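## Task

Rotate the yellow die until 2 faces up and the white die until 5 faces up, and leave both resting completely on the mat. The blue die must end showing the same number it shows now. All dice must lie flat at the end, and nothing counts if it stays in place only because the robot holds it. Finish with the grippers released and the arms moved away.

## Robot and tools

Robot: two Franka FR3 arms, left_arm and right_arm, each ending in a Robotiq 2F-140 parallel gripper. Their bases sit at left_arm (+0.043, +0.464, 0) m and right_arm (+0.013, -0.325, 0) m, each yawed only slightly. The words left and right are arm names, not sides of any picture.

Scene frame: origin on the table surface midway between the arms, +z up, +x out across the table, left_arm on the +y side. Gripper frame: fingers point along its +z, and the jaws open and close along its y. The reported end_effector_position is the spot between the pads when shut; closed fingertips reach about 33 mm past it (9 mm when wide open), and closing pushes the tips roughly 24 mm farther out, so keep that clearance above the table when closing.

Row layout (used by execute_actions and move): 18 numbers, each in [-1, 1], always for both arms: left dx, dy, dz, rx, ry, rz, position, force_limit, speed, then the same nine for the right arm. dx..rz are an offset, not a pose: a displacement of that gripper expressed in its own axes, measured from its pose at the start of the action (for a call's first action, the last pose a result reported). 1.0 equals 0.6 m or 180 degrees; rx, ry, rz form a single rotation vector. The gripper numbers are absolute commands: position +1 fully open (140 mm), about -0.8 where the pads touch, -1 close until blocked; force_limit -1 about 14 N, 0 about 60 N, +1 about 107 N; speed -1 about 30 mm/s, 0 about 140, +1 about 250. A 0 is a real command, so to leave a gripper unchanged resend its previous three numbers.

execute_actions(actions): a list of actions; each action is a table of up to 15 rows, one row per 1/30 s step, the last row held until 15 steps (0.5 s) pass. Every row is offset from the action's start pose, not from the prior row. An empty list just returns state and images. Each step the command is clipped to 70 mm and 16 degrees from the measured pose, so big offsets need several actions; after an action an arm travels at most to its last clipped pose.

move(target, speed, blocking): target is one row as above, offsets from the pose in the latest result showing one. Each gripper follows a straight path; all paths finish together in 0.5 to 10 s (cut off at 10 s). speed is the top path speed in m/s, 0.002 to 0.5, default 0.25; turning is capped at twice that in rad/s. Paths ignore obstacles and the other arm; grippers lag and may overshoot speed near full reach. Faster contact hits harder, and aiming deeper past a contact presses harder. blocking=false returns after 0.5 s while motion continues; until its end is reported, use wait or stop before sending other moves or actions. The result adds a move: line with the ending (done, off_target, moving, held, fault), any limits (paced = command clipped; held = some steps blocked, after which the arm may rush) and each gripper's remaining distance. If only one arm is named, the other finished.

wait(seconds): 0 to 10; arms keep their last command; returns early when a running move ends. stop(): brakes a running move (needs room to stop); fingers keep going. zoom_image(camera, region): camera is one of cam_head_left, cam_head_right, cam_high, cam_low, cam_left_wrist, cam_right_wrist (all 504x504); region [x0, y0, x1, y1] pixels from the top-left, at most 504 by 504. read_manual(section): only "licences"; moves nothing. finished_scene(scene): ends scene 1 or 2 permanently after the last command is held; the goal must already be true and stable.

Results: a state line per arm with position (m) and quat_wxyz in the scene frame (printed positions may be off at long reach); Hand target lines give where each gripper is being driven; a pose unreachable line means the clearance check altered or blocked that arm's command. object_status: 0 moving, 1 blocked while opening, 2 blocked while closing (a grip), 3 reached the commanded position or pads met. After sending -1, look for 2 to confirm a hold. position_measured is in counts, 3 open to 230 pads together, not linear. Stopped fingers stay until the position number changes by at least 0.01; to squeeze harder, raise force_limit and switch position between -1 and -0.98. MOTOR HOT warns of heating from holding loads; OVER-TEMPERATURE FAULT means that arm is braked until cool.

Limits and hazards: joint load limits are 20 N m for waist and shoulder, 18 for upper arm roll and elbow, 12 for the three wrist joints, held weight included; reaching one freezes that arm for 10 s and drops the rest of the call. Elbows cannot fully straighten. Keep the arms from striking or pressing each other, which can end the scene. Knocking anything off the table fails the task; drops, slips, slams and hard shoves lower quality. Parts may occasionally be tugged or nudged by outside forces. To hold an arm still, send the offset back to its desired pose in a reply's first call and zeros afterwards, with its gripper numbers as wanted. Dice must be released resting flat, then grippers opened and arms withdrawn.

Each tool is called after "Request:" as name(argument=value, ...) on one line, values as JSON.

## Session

Request:
execute_actions(actions=[])

Scene clock: 0.00 s.
left_arm: end_effector_position=(+0.5837, +0.0288, +0.3158) position_measured=3 object_status=3 end_effector_quat_wxyz=(+0.726, +0.673, +0.143, +0.018) | right_arm: end_effector_position=(+0.3889, -0.4025, +0.3259) position_measured=3 object_status=3 end_effector_quat_wxyz=(+0.502, +0.829, -0.045, +0.242)
Joint positions: left_arm=[-0.406  0.193  0.069 -2.296 -2.053  1.834 -0.761] | right_arm=[ 0.16  -0.642  0.295 -2.786 -1.023  1.766 -0.514]
Joint velocities: left_arm=[-0.001  0.001  0.     0.001 -0.001 -0.     0.   ] | right_arm=[ 0.001 -0.002 -0.     0.001 -0.002 -0.001  0.001]
Hand target (left_arm): +0.584, +0.029, +0.316; +0.726, +0.673, +0.143, +0.018
Hand target (right_arm): +0.389, -0.402, +0.326; +0.502, +0.829, -0.045, +0.242

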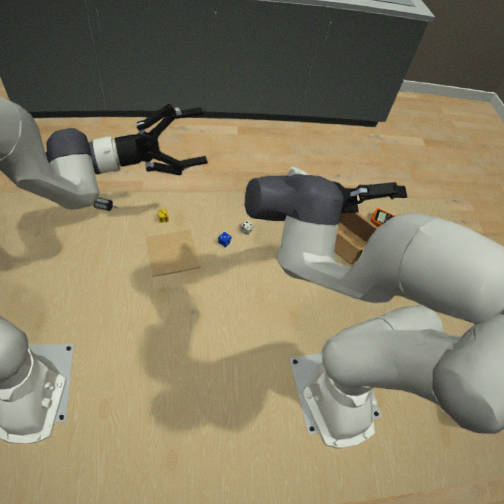

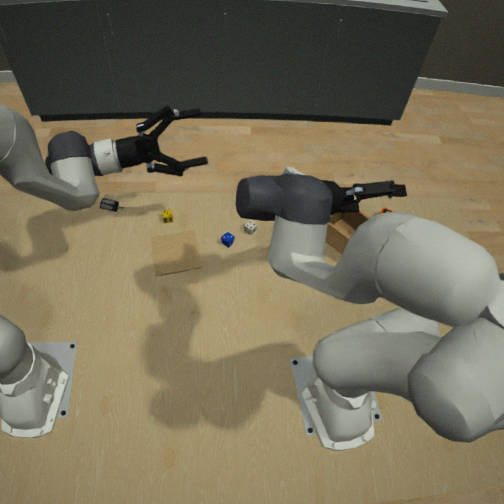

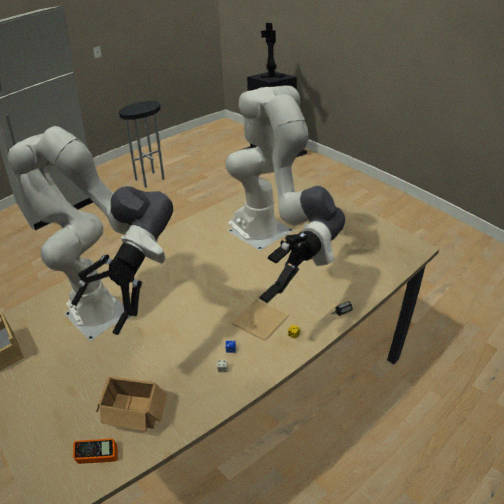

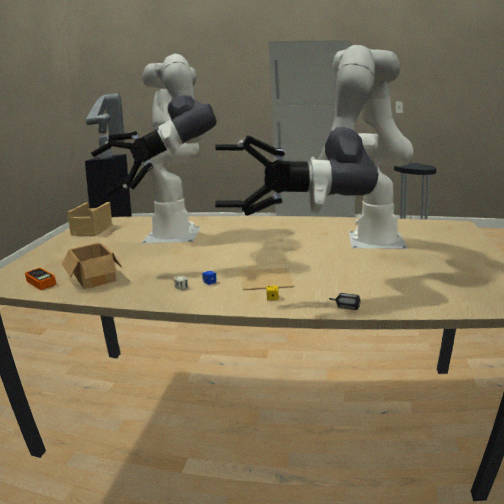

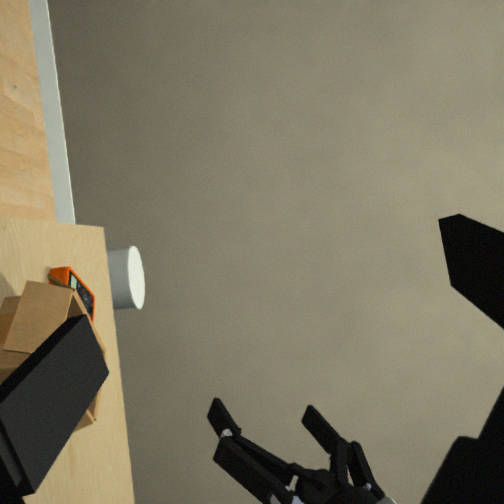

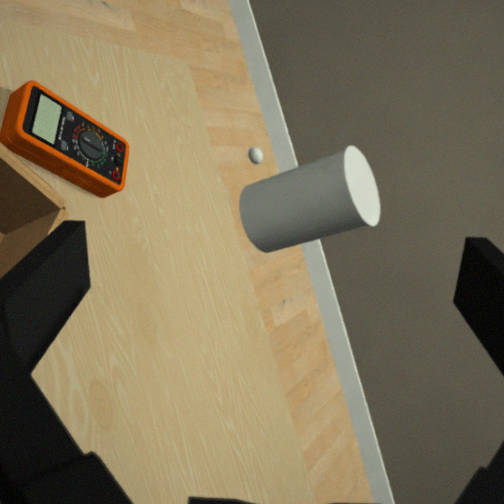

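Request:
zoom_image(camera="cam_head_left", region=[140, 200, 265, 280])

Request:
zoom_image(camera="cam_head_left", region=[210, 210, 265, 255])

Request:
zoom_image(camera="cam_head_left", region=[145, 200, 185, 232])

Request:
zoom_image(camera="cam_low", region=[165, 262, 295, 308])

Request:
zoom_image(camera="cam_high", region=[205, 315, 310, 380])

Region (140, 200, 265, 280) of cam_head_left's 504x504 image, scaled by 4.032, with more detail than that image has; it fills the top 323 rows of this view, and the rest is white.

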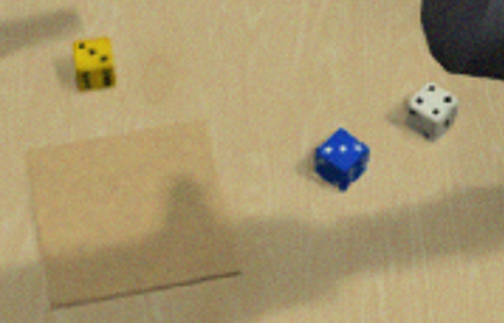

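Region (210, 210, 265, 255) of cam_head_left's 504x504 image, scaled by 9.164, with more detail than that image has; it fills the top 412 rows of this view, and the rest is white.

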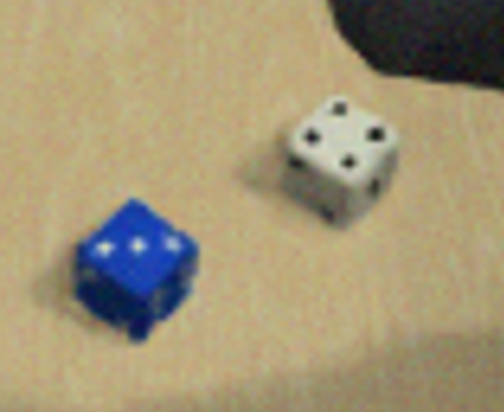

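Region (145, 200, 185, 232) of cam_head_left's 504x504 image, scaled by 12.600, with more detail than that image has; it fills the top 403 rows of this view, and the rest is white.

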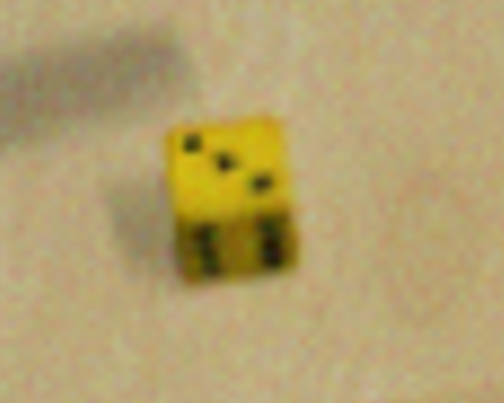

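Region (165, 262, 295, 308) of cam_low's 504x504 image, scaled by 3.877, with more detail than that image has; it fills the top 178 rows of this view, and the rest is white.

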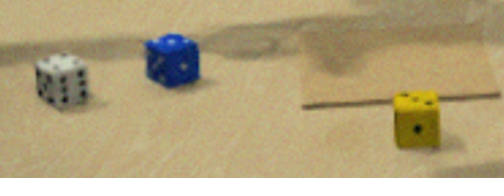

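Region (205, 315, 310, 380) of cam_high's 504x504 image, scaled by 4.800, with more detail than that image has; it fills the top 312 rows of this view, and the rest is white.

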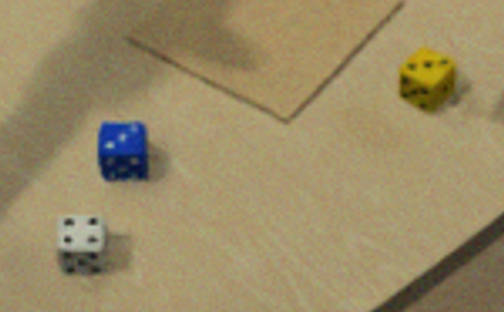

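Request:
move(target=[0.0865,-0.3697,-0.2707,0.2277,-0.2002,0.5248,-0.1,-0.5,0, 0.1207,-0.625,-0.1577,0.3359,-0.5005,0.0553,-0.1,-0.5,0], speed=0.4)

Request:
zoom_image(camera="cam_low", region=[140, 225, 320, 310])

Scene clock: 115.57 s.
left_arm: end_effector_position=(+0.5545, +0.1772, +0.0780) position_measured=141 object_status=3 end_effector_quat_wxyz=(+0.247, +0.722, -0.578, +0.289) | right_arm: end_effector_position=(+0.5434, -0.1277, +0.0910) position_measured=141 object_status=3 end_effector_quat_wxyz=(-0.140, +0.869, -0.319, -0.352)
Joint positions: left_arm=[-0.516  0.231  0.208 -2.34  -1.416  2.41   0.687] | right_arm=[-0.2    0.698  0.177 -1.506  0.434  1.622 -0.919]
Joint velocities: left_arm=[ 0.    -0.001  0.001 -0.002 -0.004  0.     0.033] | right_arm=[-0.002 -0.002  0.001  0.    -0.001 -0.002  0.   ]
Hand target (left_arm): +0.555, +0.178, +0.079; +0.244, +0.718, -0.582, +0.293
Hand target (right_arm): +0.544, -0.127, +0.092; -0.143, +0.869, -0.316, -0.353
Off the commanded pose (left_arm): 0.005 m, 1 deg.
Off the commanded pose (right_arm): 0.006 m, 1 deg.
move: off_target (left_arm, right_arm)

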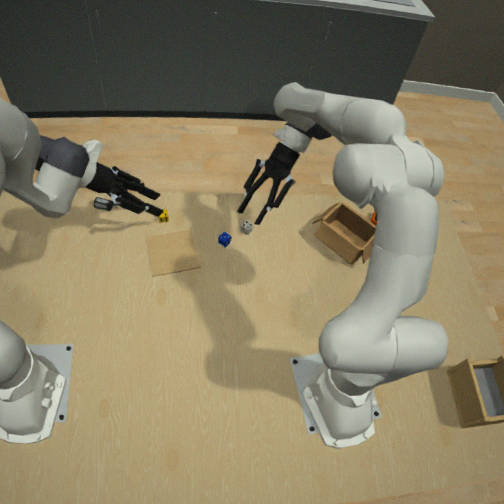

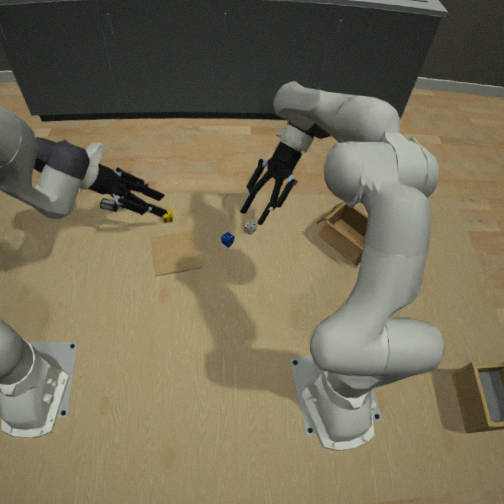

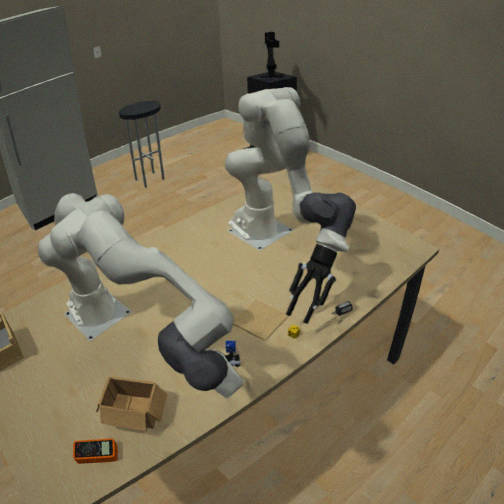

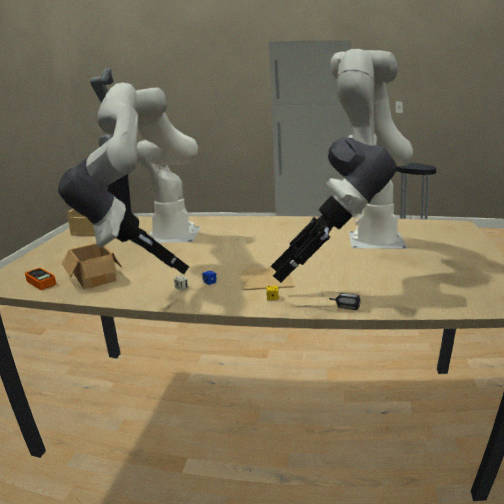

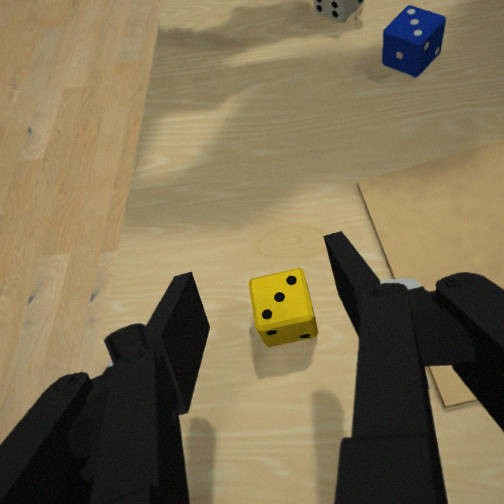

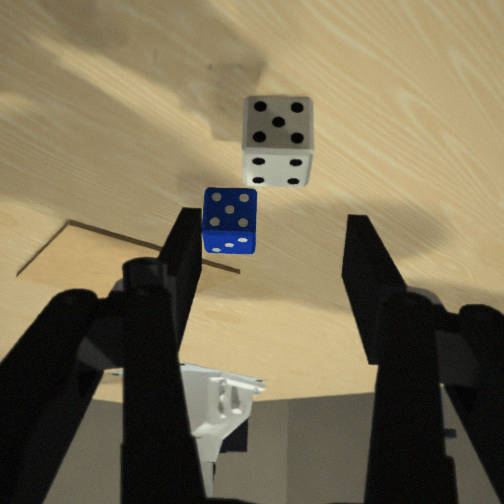

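Region (140, 225, 320, 310) of cam_low's 504x504 image, scaled by 2.800, with more detail than that image has; it fills the top 238 rows of this view, and the rest is white.

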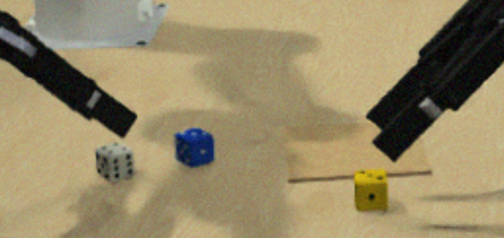

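Request:
move(target=[-0.0353,0.0033,0.0472,0.005,0.0015,0.005,-0.1,-0.5,0, 0.0412,0,0.0412,-0.0042,-0.003,0.0042,-0.1,-0.5,0], speed=0.07)

Request:
zoom_image(camera="cam_low", region=[245, 255, 315, 310])

Request:
zoom_image(camera="cam_low", region=[150, 250, 225, 300])

Scene clock: 150.33 s.
left_arm: end_effector_position=(+0.5531, +0.1730, +0.0440) position_measured=141 object_status=3 end_effector_quat_wxyz=(+0.243, +0.723, -0.575, +0.296) | right_arm: end_effector_position=(+0.5422, -0.1271, +0.0566) position_measured=141 object_status=3 end_effector_quat_wxyz=(-0.135, +0.864, -0.323, -0.362)
Joint positions: left_arm=[-0.516  0.311  0.191 -2.326 -1.534  2.425  0.8  ] | right_arm=[-0.196  0.77   0.177 -1.481  0.425  1.646 -0.919]
Joint velocities: left_arm=[-0.     0.    -0.    -0.    -0.008  0.     0.037] | right_arm=[-0.001 -0.     0.001  0.001 -0.001  0.003  0.001]
Hand target (left_arm): +0.554, +0.172, +0.043; +0.240, +0.719, -0.581, +0.298
Hand target (right_arm): +0.544, -0.128, +0.056; -0.134, +0.865, -0.322, -0.360
Off the commanded pose (left_arm): 0.002 m, 1 deg.
Off the commanded pose (right_arm): 0.002 m, 0 deg.
move: done

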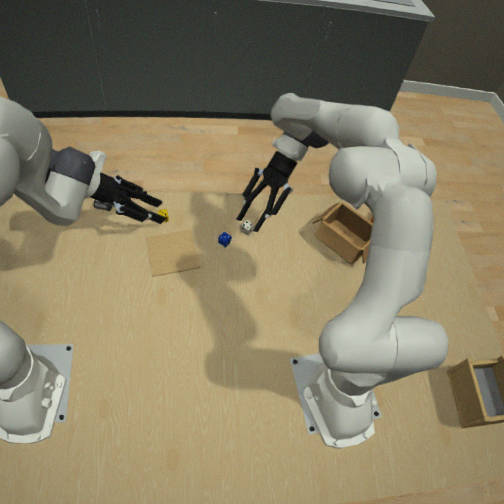

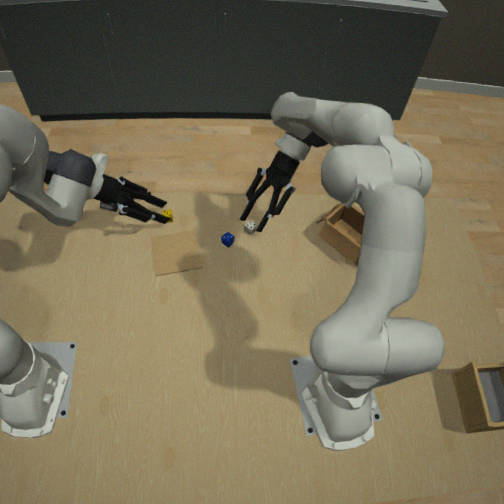

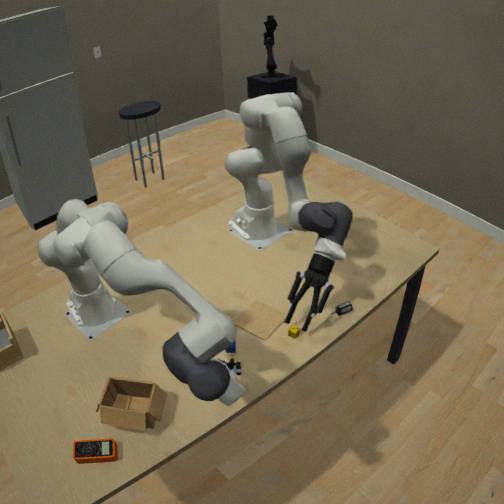

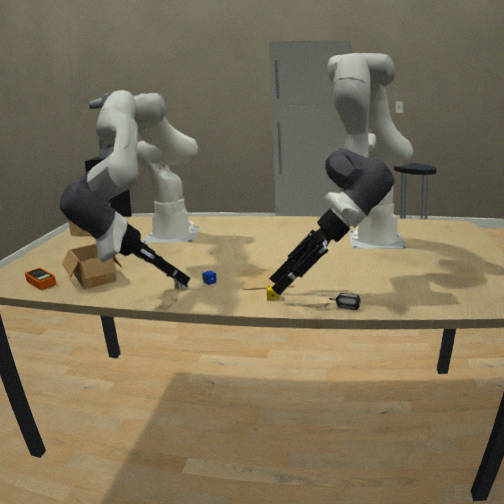

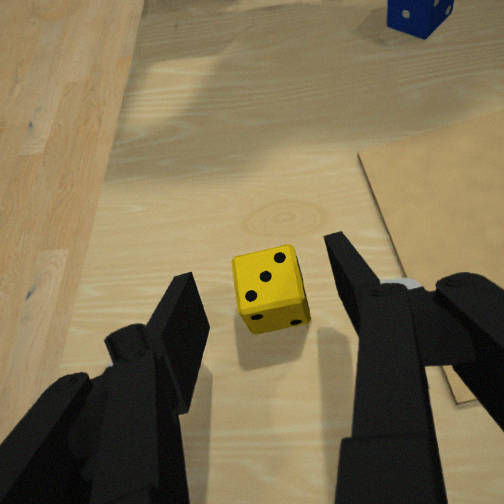

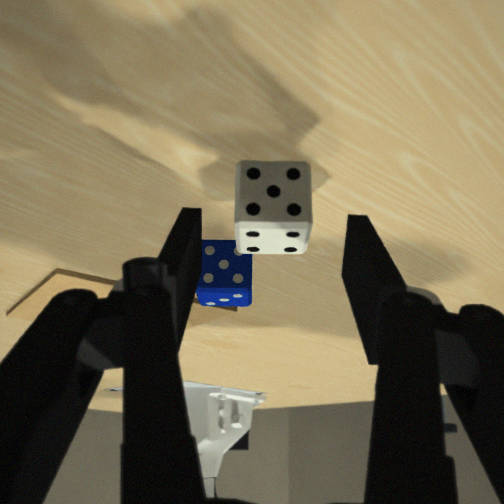

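Region (245, 255, 315, 310) of cam_low's 504x504 image, scaled by 7.200, with more detail than that image has; it fills the top 396 rows of this view, and the rest is white.

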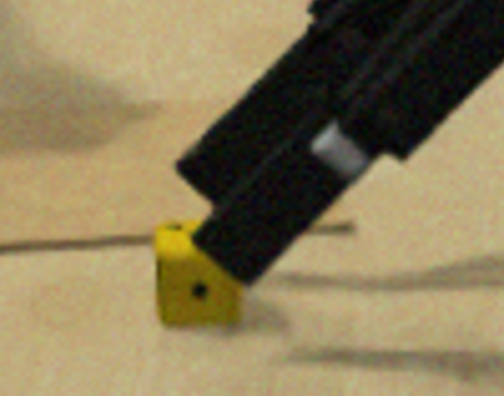

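Region (150, 250, 225, 300) of cam_low's 504x504 image, scaled by 6.720, with more detail than that image has.

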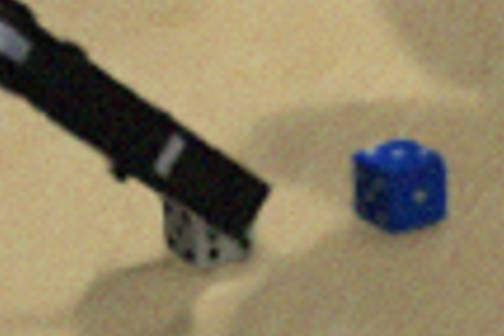

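Request:
execute_actions(actions=[])

Request:
zoom_image(camera="cam_low", region=[245, 255, 315, 310])

Request:
zoom_image(camera="cam_low", region=[150, 250, 225, 300])

Request:
zoom_image(camera="cam_head_left", region=[215, 190, 285, 250])

Scene clock: 164.40 s.
left_arm: end_effector_position=(+0.5533, +0.1730, +0.0441) position_measured=141 object_status=3 end_effector_quat_wxyz=(+0.241, +0.720, -0.579, +0.297) | right_arm: end_effector_position=(+0.5424, -0.1272, +0.0566) position_measured=141 object_status=3 end_effector_quat_wxyz=(-0.135, +0.864, -0.323, -0.362)
Joint positions: left_arm=[-0.516  0.311  0.191 -2.326 -1.535  2.426  0.811] | right_arm=[-0.196  0.77   0.177 -1.481  0.425  1.646 -0.919]
Joint velocities: left_arm=[-0.001 -0.    -0.002  0.     0.001 -0.     0.   ] | right_arm=[ 0.002 -0.001  0.001 -0.002 -0.001  0.002  0.001]
Hand target (left_arm): +0.554, +0.172, +0.043; +0.240, +0.719, -0.581, +0.298
Hand target (right_arm): +0.544, -0.128, +0.056; -0.134, +0.865, -0.322, -0.360
Off the commanded pose (left_arm): 0.002 m, 0 deg.
Off the commanded pose (right_arm): 0.002 m, 0 deg.

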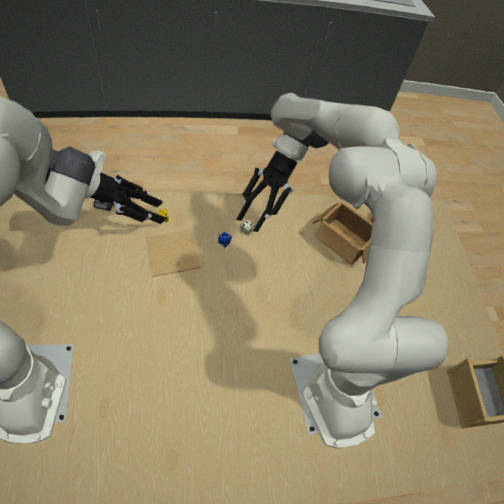

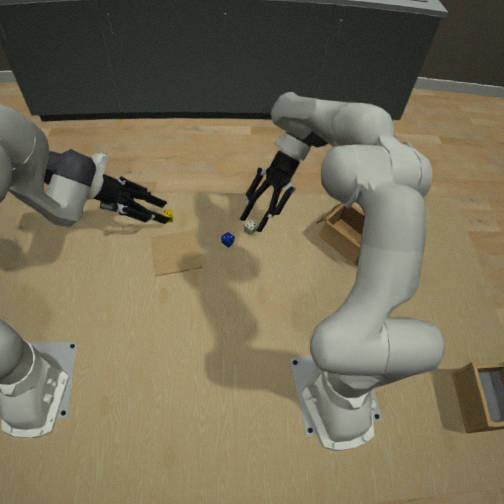

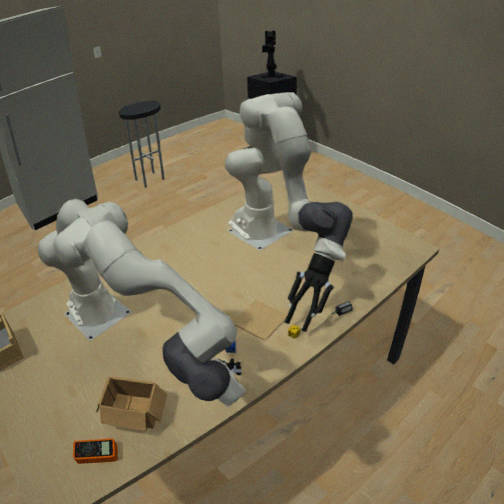

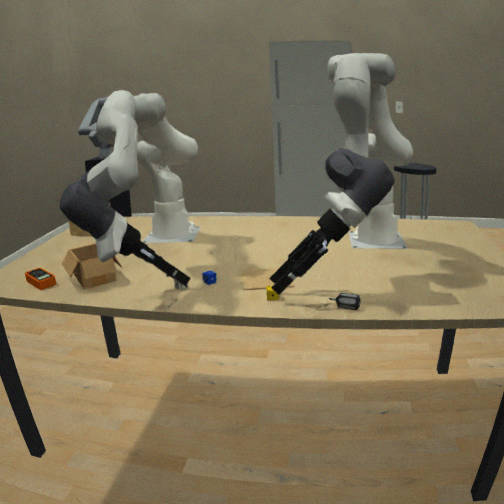

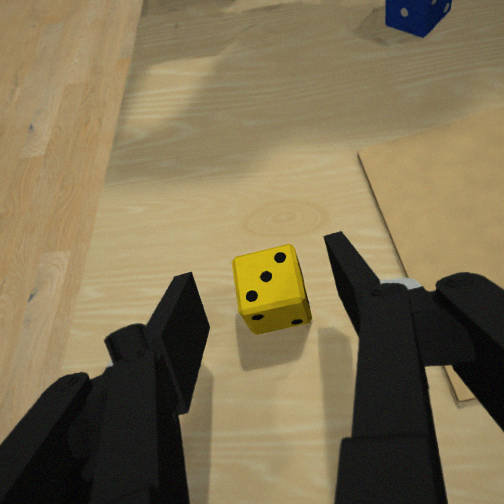

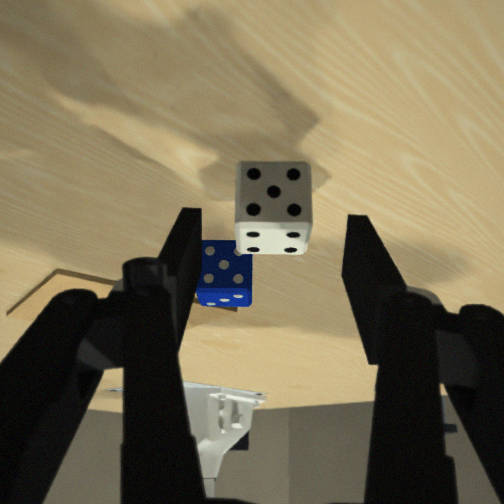

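Region (245, 255, 315, 310) of cam_low's 504x504 image, scaled by 7.200, with more detail than that image has; it fills the top 396 rows of this view, and the rest is white.

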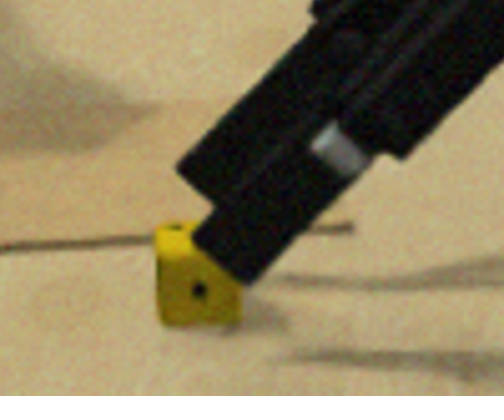

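Region (150, 250, 225, 300) of cam_low's 504x504 image, scaled by 6.720, with more detail than that image has.

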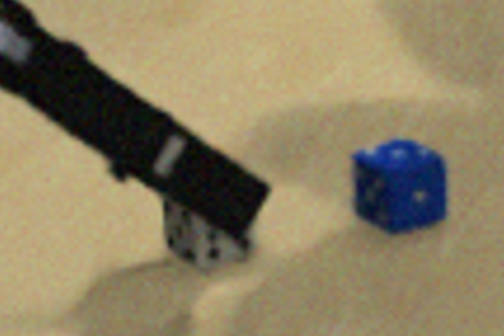

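Region (215, 190, 285, 250) of cam_head_left's 504x504 image, scaled by 7.200, with more detail than that image has; it fills the top 432 rows of this view, and the rest is white.

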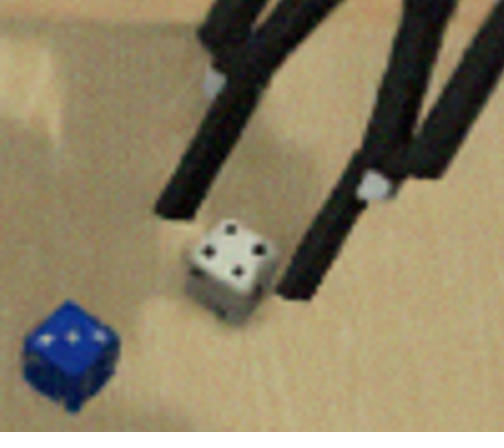

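Request:
move(target=[-0.0165,0,0.0283,0,0,0,-0.25,-0.2,-0.8, 0.0159,0,0.0195,0,0,0,-0.25,-0.2,-0.8], speed=0.04)

Request:
zoom_image(camera="cam_low", region=[245, 255, 315, 310])

Request:
zoom_image(camera="cam_low", region=[150, 250, 225, 300])

Request:
zoom_image(camera="cam_head_left", region=[215, 190, 285, 250])

Scene clock: 209.17 s.
left_arm: end_effector_position=(+0.5544, +0.1697, +0.0258) position_measured=160 object_status=3 end_effector_quat_wxyz=(+0.243, +0.724, -0.575, +0.295) | right_arm: end_effector_position=(+0.5414, -0.1271, +0.0430) position_measured=160 object_status=3 end_effector_quat_wxyz=(-0.134, +0.862, -0.327, -0.363)
Joint positions: left_arm=[-0.516  0.362  0.184 -2.303 -1.577  2.426  0.84 ] | right_arm=[-0.196  0.79   0.177 -1.484  0.425  1.666 -0.921]
Joint velocities: left_arm=[-0.001  0.001 -0.     0.004 -0.009 -0.     0.025] | right_arm=[ 0.001  0.001  0.    -0.001  0.     0.009 -0.005]
Hand target (left_arm): +0.555, +0.168, +0.025; +0.241, +0.720, -0.579, +0.297
Hand target (right_arm): +0.541, -0.126, +0.042; -0.135, +0.864, -0.323, -0.362
Off the commanded pose (left_arm): 0.002 m, 1 deg.
Off the commanded pose (right_arm): 0.002 m, 1 deg.
move: done

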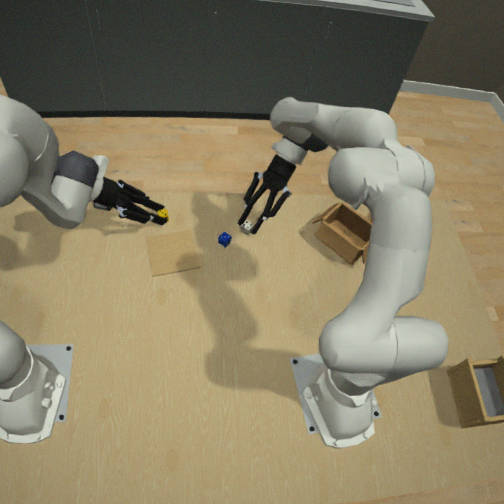

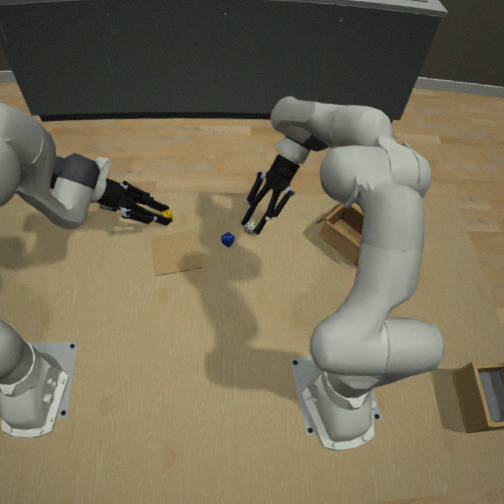

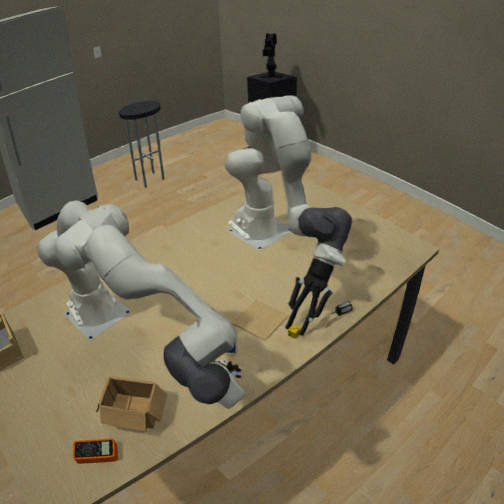

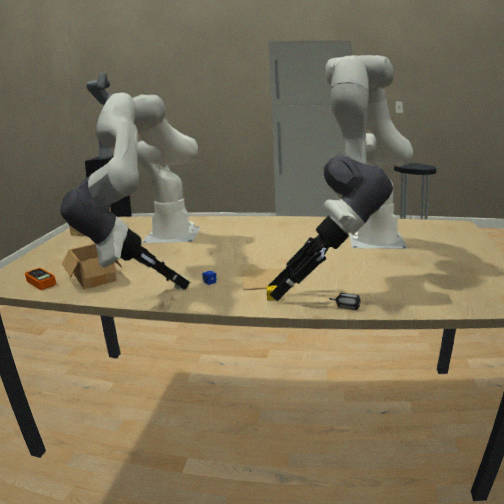

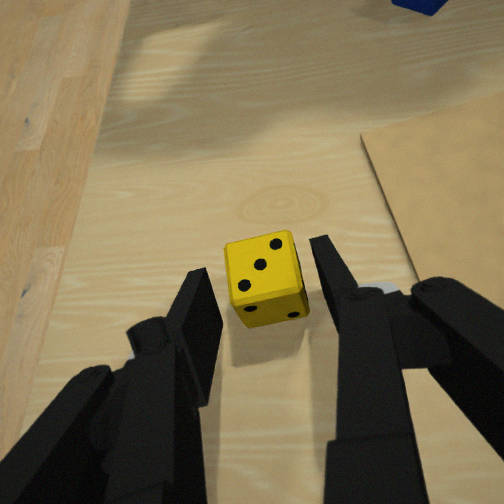

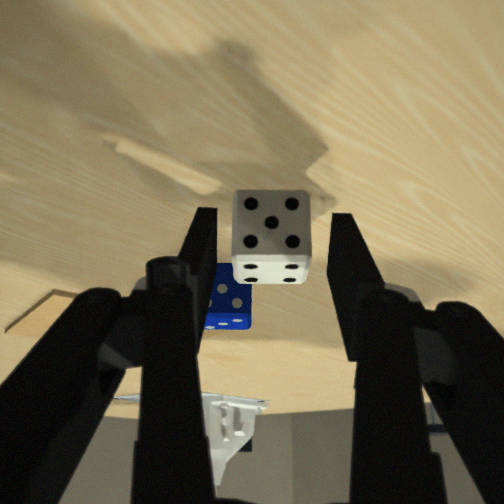

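Region (245, 255, 315, 310) of cam_low's 504x504 image, scaled by 7.200, with more detail than that image has; it fills the top 396 rows of this view, and the rest is white.

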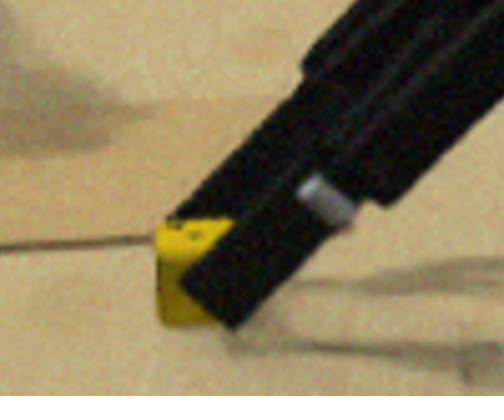

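Region (150, 250, 225, 300) of cam_low's 504x504 image, scaled by 6.720, with more detail than that image has.

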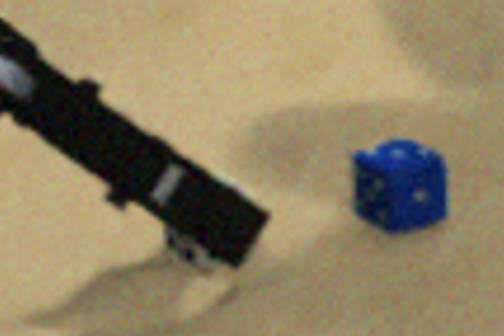

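Region (215, 190, 285, 250) of cam_head_left's 504x504 image, scaled by 7.200, with more detail than that image has; it fills the top 432 rows of this view, and the rest is white.

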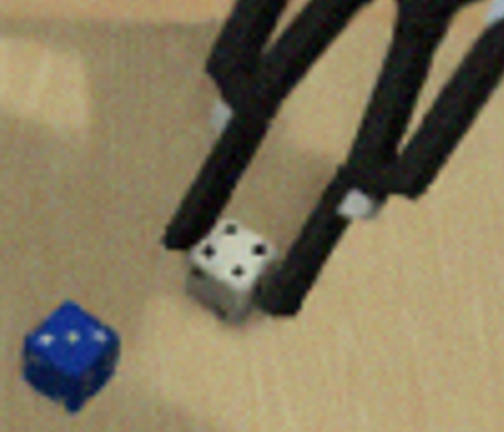

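Request:
execute_actions(actions=[[[0,0,0.002,0,0,0.003,-1,-0.2,-0.7, 0.002,0,0,0,0,0,-1,-0.2,-0.7]]])

Request:
zoom_image(camera="cam_low", region=[160, 255, 300, 310])

Scene clock: 221.00 s.
left_arm: end_effector_position=(+0.5550, +0.1695, +0.0261) position_measured=189 object_status=2 end_effector_quat_wxyz=(+0.241, +0.722, -0.577, +0.297) | right_arm: end_effector_position=(+0.5419, -0.1271, +0.0422) position_measured=189 object_status=2 end_effector_quat_wxyz=(-0.135, +0.862, -0.327, -0.363)
Joint positions: left_arm=[-0.516  0.363  0.184 -2.302 -1.578  2.426  0.848] | right_arm=[-0.196  0.792  0.177 -1.483  0.425  1.667 -0.921]
Joint velocities: left_arm=[-0.001 -0.    -0.     0.001 -0.     0.001 -0.001] | right_arm=[-0.001  0.001  0.001 -0.    -0.    -0.001  0.001]
Hand target (left_arm): +0.555, +0.169, +0.025; +0.241, +0.721, -0.578, +0.296
Hand target (right_arm): +0.542, -0.128, +0.042; -0.134, +0.862, -0.327, -0.363
Off the commanded pose (left_arm): 0.001 m, 0 deg.
Off the commanded pose (right_arm): 0.001 m, 0 deg.

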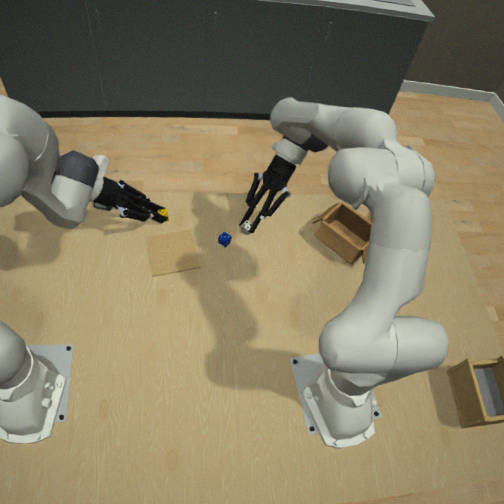

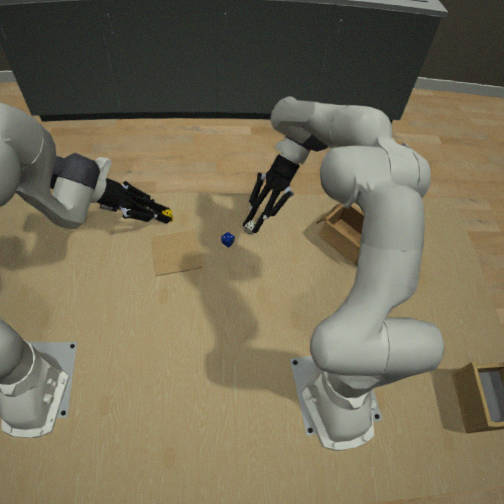

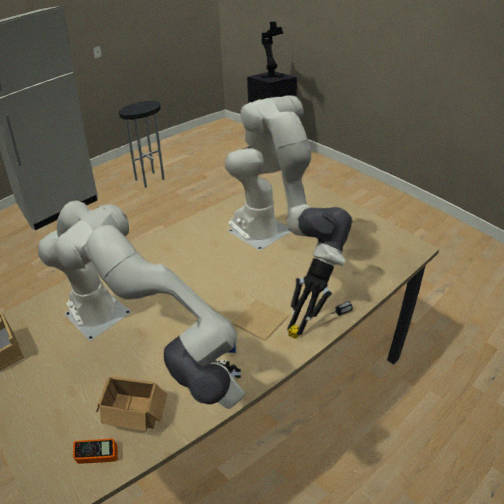

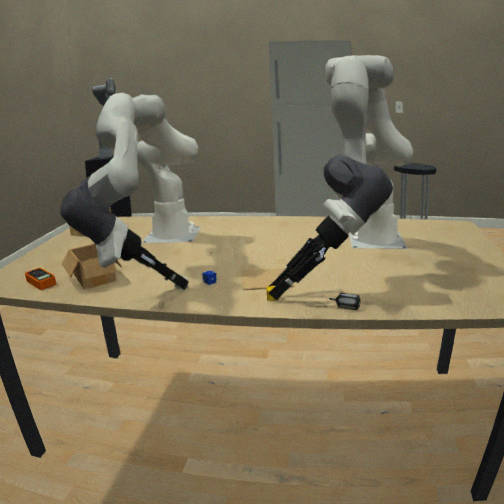

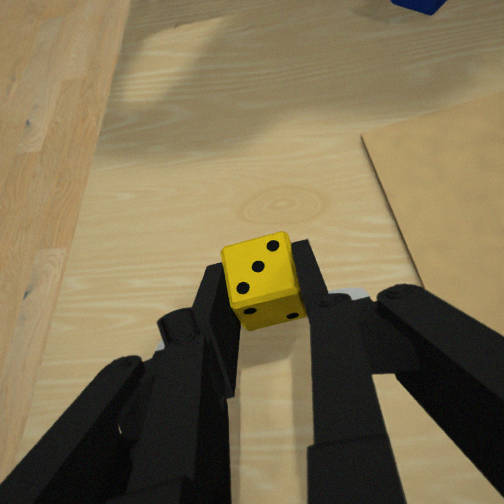

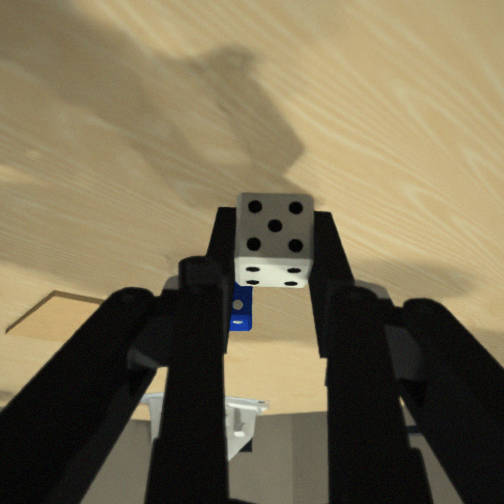

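Region (160, 255, 300, 310) of cam_low's 504x504 image, scaled by 3.600, with more detail than that image has; it fills the top 198 rows of this view, and the rest is white.

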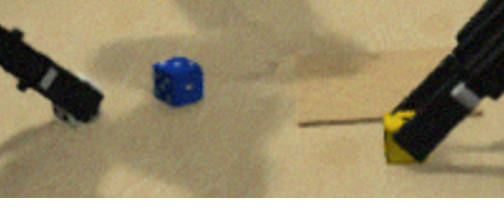

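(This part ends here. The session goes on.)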